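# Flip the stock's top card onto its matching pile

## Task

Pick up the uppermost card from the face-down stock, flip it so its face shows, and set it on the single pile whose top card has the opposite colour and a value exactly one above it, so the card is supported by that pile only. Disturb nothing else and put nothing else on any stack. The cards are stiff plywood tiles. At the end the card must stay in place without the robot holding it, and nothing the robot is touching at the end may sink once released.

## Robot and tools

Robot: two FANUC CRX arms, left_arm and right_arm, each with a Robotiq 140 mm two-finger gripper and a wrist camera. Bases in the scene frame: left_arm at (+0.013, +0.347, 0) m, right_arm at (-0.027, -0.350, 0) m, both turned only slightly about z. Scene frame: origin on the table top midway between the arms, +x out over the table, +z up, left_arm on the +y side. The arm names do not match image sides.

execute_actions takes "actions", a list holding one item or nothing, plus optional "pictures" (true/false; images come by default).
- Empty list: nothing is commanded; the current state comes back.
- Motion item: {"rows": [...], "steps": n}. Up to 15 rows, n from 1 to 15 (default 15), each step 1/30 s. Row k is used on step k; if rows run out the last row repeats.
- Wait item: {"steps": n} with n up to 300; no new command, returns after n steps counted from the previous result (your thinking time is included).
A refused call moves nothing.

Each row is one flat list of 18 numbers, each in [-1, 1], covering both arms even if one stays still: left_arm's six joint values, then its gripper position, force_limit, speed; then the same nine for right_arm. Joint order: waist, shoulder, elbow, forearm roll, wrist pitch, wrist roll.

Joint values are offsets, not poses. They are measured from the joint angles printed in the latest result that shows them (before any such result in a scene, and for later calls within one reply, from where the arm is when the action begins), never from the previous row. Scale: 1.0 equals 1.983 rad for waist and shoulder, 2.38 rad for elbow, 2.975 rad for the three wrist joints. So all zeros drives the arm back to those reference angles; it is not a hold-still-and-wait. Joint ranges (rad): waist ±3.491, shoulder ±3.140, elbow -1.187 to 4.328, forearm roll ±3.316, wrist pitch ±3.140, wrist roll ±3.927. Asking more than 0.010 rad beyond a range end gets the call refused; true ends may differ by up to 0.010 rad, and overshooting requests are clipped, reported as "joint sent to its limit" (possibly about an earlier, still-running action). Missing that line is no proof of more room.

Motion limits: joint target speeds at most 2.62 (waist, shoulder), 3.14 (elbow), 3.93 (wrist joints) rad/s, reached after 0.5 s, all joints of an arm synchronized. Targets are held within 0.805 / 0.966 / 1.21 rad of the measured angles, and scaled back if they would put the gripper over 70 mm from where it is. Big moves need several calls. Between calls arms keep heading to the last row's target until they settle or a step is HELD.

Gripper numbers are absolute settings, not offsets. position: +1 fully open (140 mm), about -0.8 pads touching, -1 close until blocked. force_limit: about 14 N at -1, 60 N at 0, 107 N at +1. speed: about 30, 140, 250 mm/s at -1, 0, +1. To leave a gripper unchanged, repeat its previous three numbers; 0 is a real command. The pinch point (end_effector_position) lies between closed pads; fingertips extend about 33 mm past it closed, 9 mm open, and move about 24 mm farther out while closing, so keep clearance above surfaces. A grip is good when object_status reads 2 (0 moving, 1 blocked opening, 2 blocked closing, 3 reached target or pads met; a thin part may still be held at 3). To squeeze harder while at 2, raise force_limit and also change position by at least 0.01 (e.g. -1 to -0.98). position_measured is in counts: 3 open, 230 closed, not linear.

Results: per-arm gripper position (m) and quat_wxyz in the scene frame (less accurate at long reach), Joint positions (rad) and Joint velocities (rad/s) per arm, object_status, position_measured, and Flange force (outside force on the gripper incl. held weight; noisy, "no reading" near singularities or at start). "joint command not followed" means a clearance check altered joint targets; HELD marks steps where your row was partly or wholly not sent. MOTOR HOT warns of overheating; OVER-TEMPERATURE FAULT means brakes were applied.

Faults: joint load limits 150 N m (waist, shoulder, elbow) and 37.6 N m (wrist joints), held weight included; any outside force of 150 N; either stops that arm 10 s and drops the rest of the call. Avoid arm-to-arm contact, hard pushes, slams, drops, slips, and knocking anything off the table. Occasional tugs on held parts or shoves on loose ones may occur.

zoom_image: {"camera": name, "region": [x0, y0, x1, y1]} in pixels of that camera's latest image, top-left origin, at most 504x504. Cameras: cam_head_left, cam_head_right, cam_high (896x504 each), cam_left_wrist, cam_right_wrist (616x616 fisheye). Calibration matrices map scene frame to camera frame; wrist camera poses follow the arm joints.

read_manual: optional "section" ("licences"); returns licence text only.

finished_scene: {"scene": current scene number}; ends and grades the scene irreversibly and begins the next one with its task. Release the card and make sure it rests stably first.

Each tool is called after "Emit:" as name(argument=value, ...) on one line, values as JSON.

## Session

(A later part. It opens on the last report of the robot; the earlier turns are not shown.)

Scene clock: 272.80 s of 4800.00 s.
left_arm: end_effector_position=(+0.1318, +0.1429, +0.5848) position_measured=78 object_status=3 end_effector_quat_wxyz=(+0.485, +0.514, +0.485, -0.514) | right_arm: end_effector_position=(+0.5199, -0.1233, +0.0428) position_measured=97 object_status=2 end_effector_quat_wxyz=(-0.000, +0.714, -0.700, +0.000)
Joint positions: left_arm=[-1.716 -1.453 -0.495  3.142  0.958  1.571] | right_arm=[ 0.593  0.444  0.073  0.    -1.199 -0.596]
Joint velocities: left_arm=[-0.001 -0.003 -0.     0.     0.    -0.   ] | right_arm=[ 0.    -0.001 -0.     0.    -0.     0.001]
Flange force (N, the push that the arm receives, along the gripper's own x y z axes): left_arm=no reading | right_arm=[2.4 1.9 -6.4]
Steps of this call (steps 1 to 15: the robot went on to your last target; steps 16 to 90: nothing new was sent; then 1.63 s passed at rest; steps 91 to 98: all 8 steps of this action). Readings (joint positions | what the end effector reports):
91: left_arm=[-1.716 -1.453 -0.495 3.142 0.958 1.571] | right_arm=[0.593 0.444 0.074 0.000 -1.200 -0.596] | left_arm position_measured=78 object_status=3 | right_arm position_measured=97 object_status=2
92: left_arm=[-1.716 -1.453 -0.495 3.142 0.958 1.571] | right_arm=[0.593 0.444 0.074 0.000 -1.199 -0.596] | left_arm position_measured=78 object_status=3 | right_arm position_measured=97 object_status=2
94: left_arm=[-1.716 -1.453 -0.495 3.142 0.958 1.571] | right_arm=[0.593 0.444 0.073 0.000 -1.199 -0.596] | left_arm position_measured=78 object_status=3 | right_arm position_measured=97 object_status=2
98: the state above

Emit:
execute_actions(actions=[{"rows": [[0,0,0,0,0,0,0.4,-0.5,-0.3, 0,-0.00005,0.00006,0,-0.00008,0,0.18,-0.4,-1],[0,0,0,0,0,0,0.4,-0.5,-0.3, 0,-0.00005,0.00006,0,-0.00008,0,0.18,-0.4,-1],[0,0,0,0,0,0,0.4,-0.5,-0.3, 0,-0.00005,0.00006,0,-0.00008,0,0.45,-0.4,-0.8]], "steps": 15}])

Emit:
zoom_image(camera="cam_right_wrist", region=[230, 260, 390, 390])

Scene clock: 276.03 s of 4800.00 s.
left_arm: end_effector_position=(+0.1318, +0.1429, +0.5848) position_measured=78 object_status=3 end_effector_quat_wxyz=(+0.485, +0.514, +0.485, -0.514) | right_arm: end_effector_position=(+0.5199, -0.1233, +0.0429) position_measured=72 object_status=0 end_effector_quat_wxyz=(-0.000, +0.714, -0.700, +0.000)
Joint positions: left_arm=[-1.716 -1.453 -0.495  3.142  0.958  1.571] | right_arm=[ 0.593  0.444  0.073  0.    -1.199 -0.596]
Joint velocities: left_arm=[ 0.     0.002  0.     0.001 -0.    -0.001] | right_arm=[-0.001 -0.001  0.    -0.     0.    -0.   ]
Flange force (N, the push that the arm receives, along the gripper's own x y z axes): left_arm=no reading | right_arm=[4.4 9.9 -1.9]
Steps of this call (steps 1 to 15: the robot went on to your last target; steps 16 to 82: nothing new was sent; steps 83 to 97: all 15 steps of this action). Readings (joint positions | what the end effector reports):
83: left_arm=[-1.716 -1.453 -0.495 3.142 0.958 1.571] | right_arm=[0.593 0.444 0.073 0.000 -1.199 -0.596] | left_arm position_measured=78 object_status=3 | right_arm position_measured=97 object_status=2
84: left_arm=[-1.716 -1.453 -0.495 3.142 0.958 1.571] | right_arm=[0.593 0.444 0.073 0.000 -1.199 -0.596] | left_arm position_measured=78 object_status=3 | right_arm position_measured=97 object_status=2
86: left_arm=[-1.716 -1.453 -0.495 3.142 0.958 1.571] | right_arm=[0.593 0.444 0.073 0.000 -1.199 -0.596] | left_arm position_measured=78 object_status=3 | right_arm position_measured=97 object_status=0
90: left_arm=[-1.716 -1.453 -0.495 3.142 0.958 1.571] | right_arm=[0.593 0.444 0.073 0.000 -1.199 -0.596] | left_arm position_measured=78 object_status=3 | right_arm position_measured=84 object_status=0
97: the state above
camera_calibration (this result's frames):
cam_left_wrist: T_world_to_cam=[[0.991042, -0.0823375, 0.105145, -0.177623], [-0.0608871, 0.422158, 0.904475, -0.589311], [-0.11886, -0.902775, 0.413363, 0.0735348], [0, 0, 0, 1]] pos_world=[0.148891, 0.300543, 0.521297]
cam_right_wrist: T_world_to_cam=[[-0.995434, -0.0905794, 0.0301207, 0.500905], [-0.0716431, 0.91746, 0.391324, 0.150559], [-0.0630804, 0.387379, -0.91976, 0.305992], [0, 0, 0, 1]] pos_world=[0.528707, -0.211295, 0.207434]

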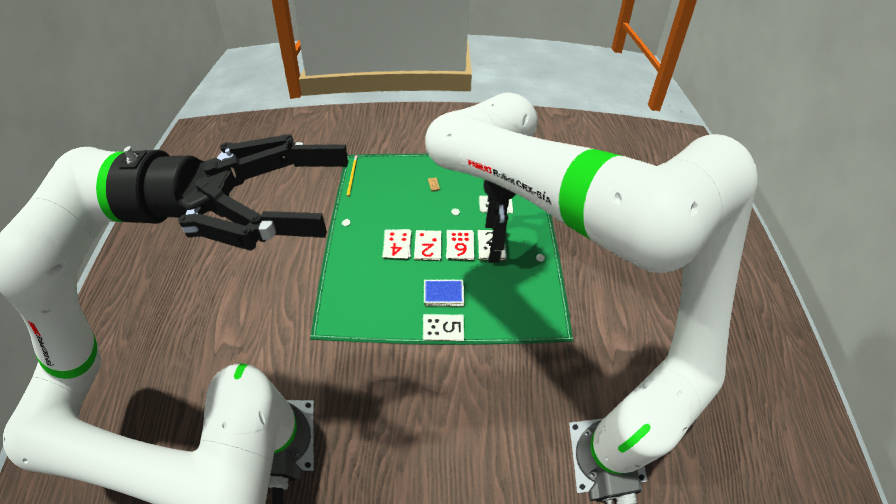

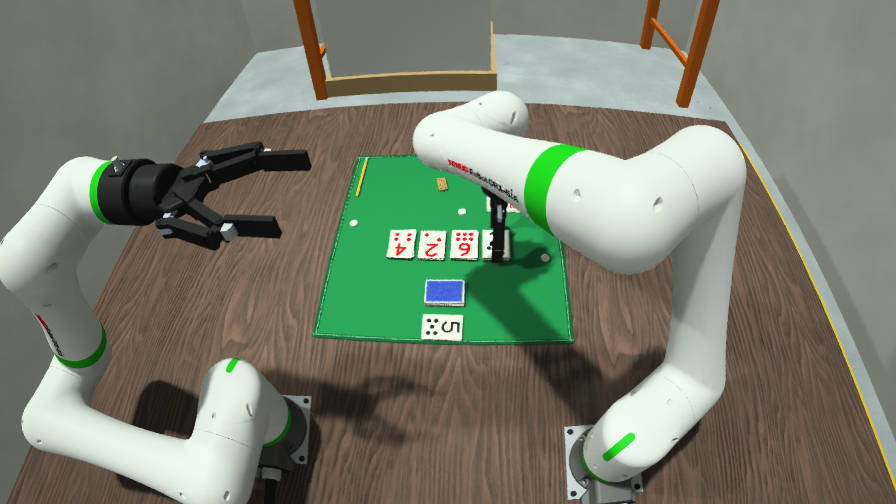

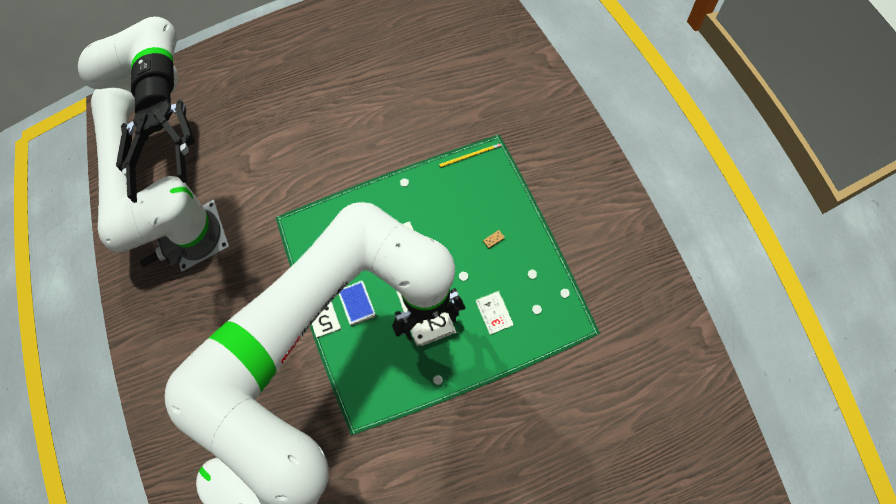

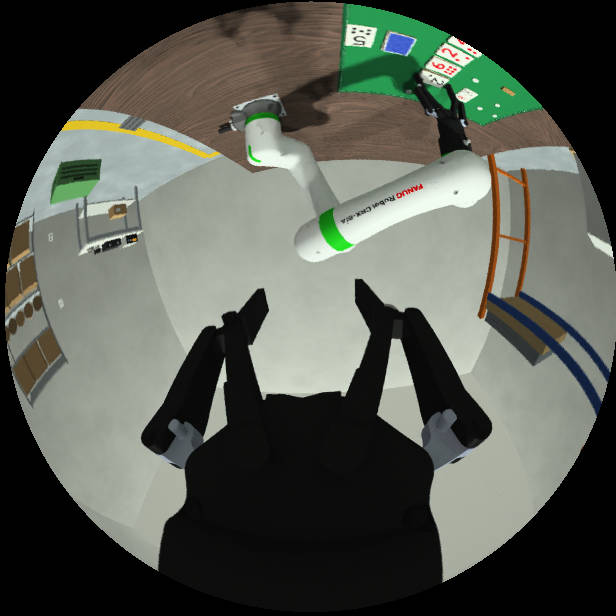

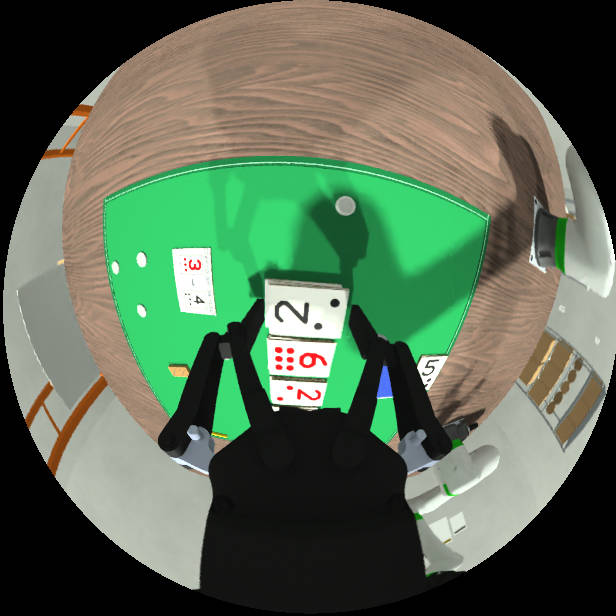

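Region (230, 260, 390, 390) of cam_right_wrist's 616x616 image, scaled by 3.150, with more detail than that image has; it fills the top 410 rows of this view, and the rest is white.

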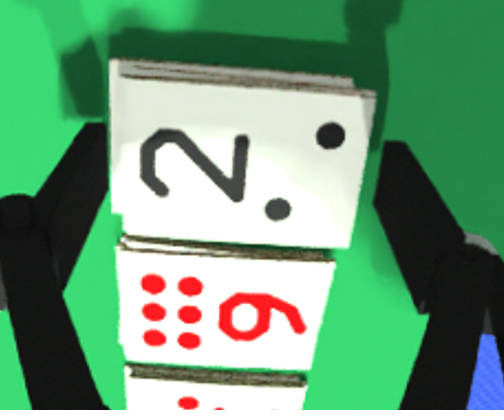

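Emit:
execute_actions(actions=[{"rows": [[0,0,0,0,0,0,0.4,-0.5,-0.3, 0,-0.0009,0.001,0,-0.0014,0,0.45,-0.4,-0.8],[0,0,0,0,0,0,0.4,-0.5,-0.3, 0,-0.0022,0.0026,0,-0.0035,0,0.45,-0.4,-0.8],[0,0,0,0,0,0,0.4,-0.5,-0.3, 0,-0.0044,0.0052,0,-0.0071,0,0.45,-0.4,-0.8],[0,0,0,0,0,0,0.4,-0.5,-0.3, 0,-0.02,0.03,0,-0.037,0,0.45,-0.4,-0.8]], "steps": 15}])

Emit:
zoom_image(camera="cam_head_right", region=[430, 210, 530, 280])

Emit:
zoom_image(camera="cam_right_wrist", region=[240, 250, 370, 370])

Scene clock: 280.10 s of 4800.00 s.
left_arm: end_effector_position=(+0.1318, +0.1429, +0.5848) position_measured=78 object_status=3 end_effector_quat_wxyz=(+0.485, +0.514, +0.485, -0.514) | right_arm: end_effector_position=(+0.5202, -0.1232, +0.0950) position_measured=72 object_status=3 end_effector_quat_wxyz=(-0.001, +0.714, -0.700, +0.000)
Joint positions: left_arm=[-1.716 -1.453 -0.495  3.142  0.958  1.571] | right_arm=[ 0.593  0.404  0.145  0.    -1.309 -0.596]
Joint velocities: left_arm=[-0.  0.  0.  0.  0. -0.] | right_arm=[ 0.    -0.001  0.     0.     0.     0.001]
Flange force (N, the push that the arm receives, along the gripper's own x y z axes): left_arm=no reading | right_arm=[1.3 4.7 4.1]
Steps of this call (steps 1 to 15: the robot went on to your last target; steps 16 to 90: nothing new was sent; then 0.57 s passed at rest; steps 91 to 105: all 15 steps of this action). Readings (joint positions | what the end effector reports):
91: left_arm=[-1.716 -1.453 -0.495 3.142 0.958 1.571] | right_arm=[0.593 0.444 0.074 0.000 -1.199 -0.596] | left_arm position_measured=78 object_status=3 | right_arm position_measured=72 object_status=3
92: left_arm=[-1.716 -1.453 -0.495 3.142 0.958 1.571] | right_arm=[0.593 0.443 0.075 0.000 -1.203 -0.596] | left_arm position_measured=78 object_status=3 | right_arm position_measured=72 object_status=3
94: left_arm=[-1.716 -1.453 -0.495 3.142 0.958 1.571] | right_arm=[0.593 0.437 0.083 0.000 -1.216 -0.596] | left_arm position_measured=78 object_status=3 | right_arm position_measured=72 object_status=3
98: left_arm=[-1.716 -1.453 -0.495 3.142 0.958 1.571] | right_arm=[0.593 0.408 0.137 -0.000 -1.297 -0.596] | left_arm position_measured=78 object_status=3 | right_arm position_measured=72 object_status=3
105: the state above
camera_calibration (this result's frames):
cam_left_wrist: T_world_to_cam=[[0.991042, -0.0823375, 0.105145, -0.177623], [-0.0608871, 0.422158, 0.904475, -0.589311], [-0.11886, -0.902775, 0.413363, 0.0735348], [0, 0, 0, 1]] pos_world=[0.148891, 0.300543, 0.521297]
cam_right_wrist: T_world_to_cam=[[-0.995457, -0.0905796, 0.0293427, 0.499665], [-0.0719145, 0.917244, 0.391779, 0.130122], [-0.0624017, 0.387889, -0.919591, 0.3535], [0, 0, 0, 1]] pos_world=[0.528811, -0.211213, 0.259435]

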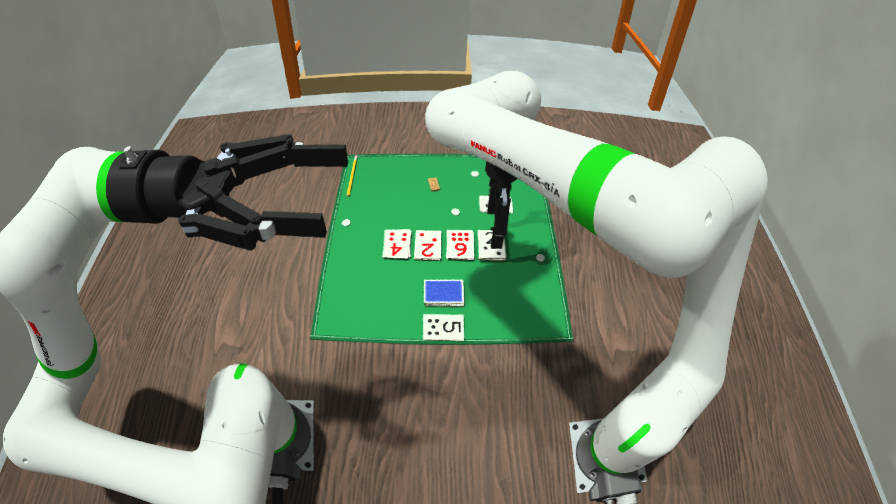

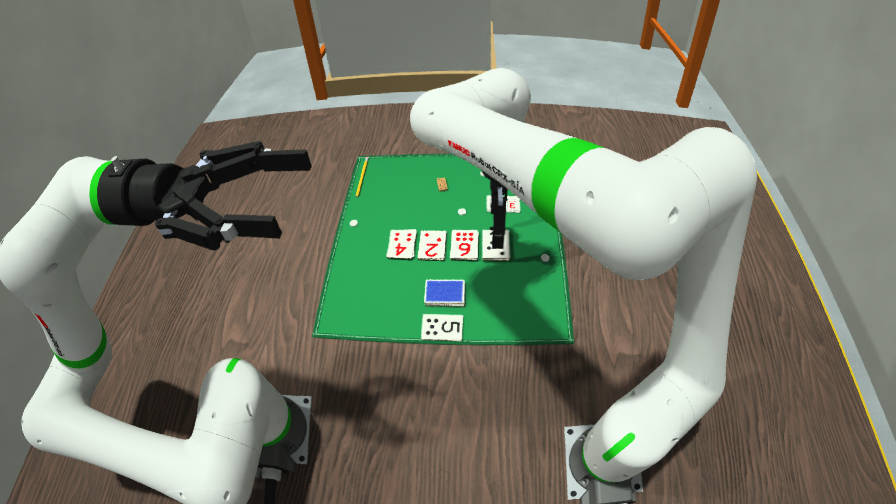

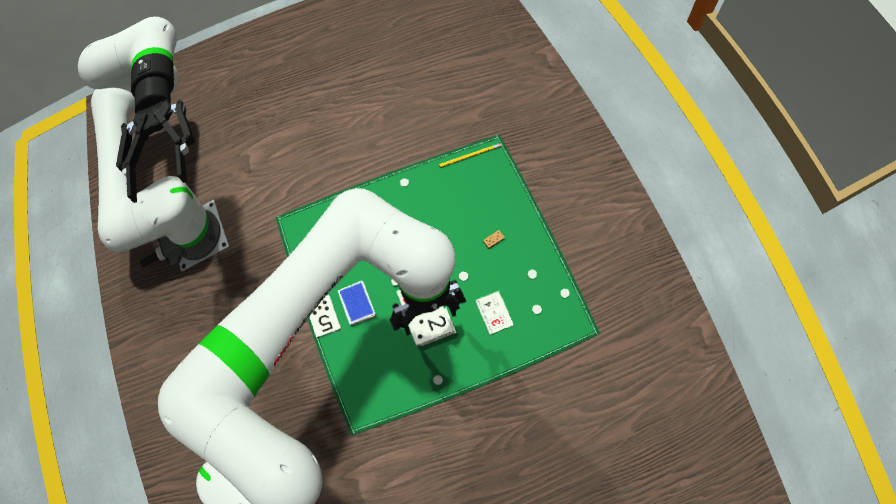

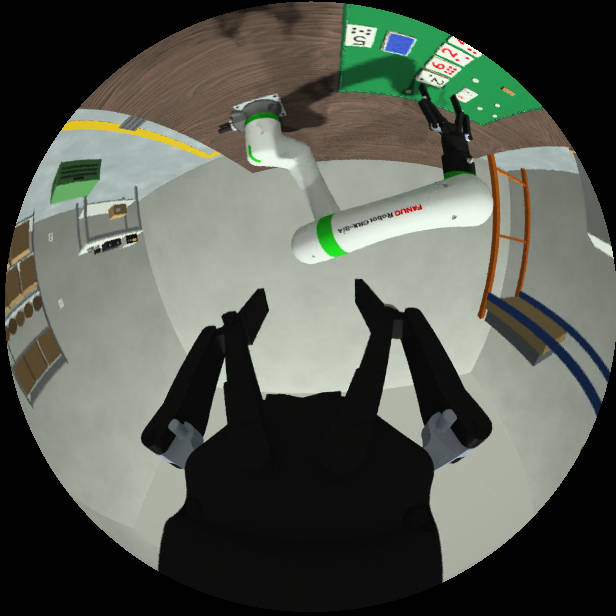

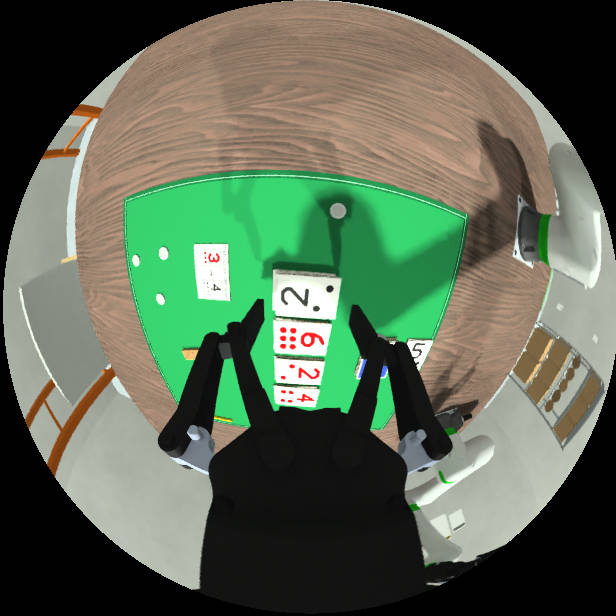

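Region (430, 210, 530, 280) of cam_head_right's 896x504 image, scaled by 5.040, with more detail than that image has; it fills the top 353 rows of this view, and the rest is white.

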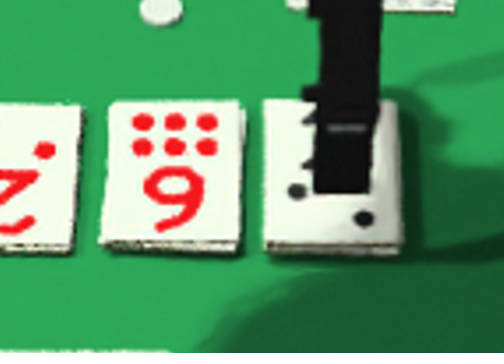

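Region (240, 250, 370, 370) of cam_right_wrist's 616x616 image, scaled by 3.877, with more detail than that image has; it fills the top 465 rows of this view, and the rest is white.

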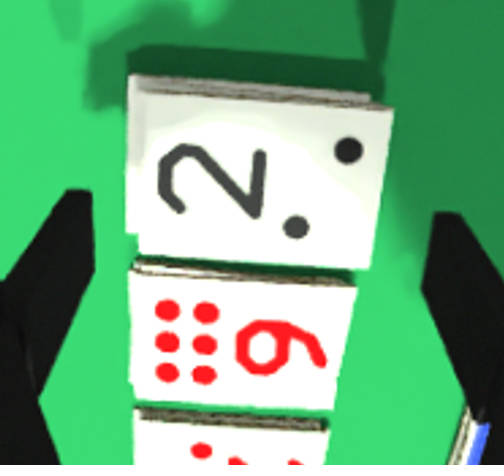

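The card rests on the red‑3 pile alone.

Emit:
finished_scene(scene=1)

The scene is finished: the task was done.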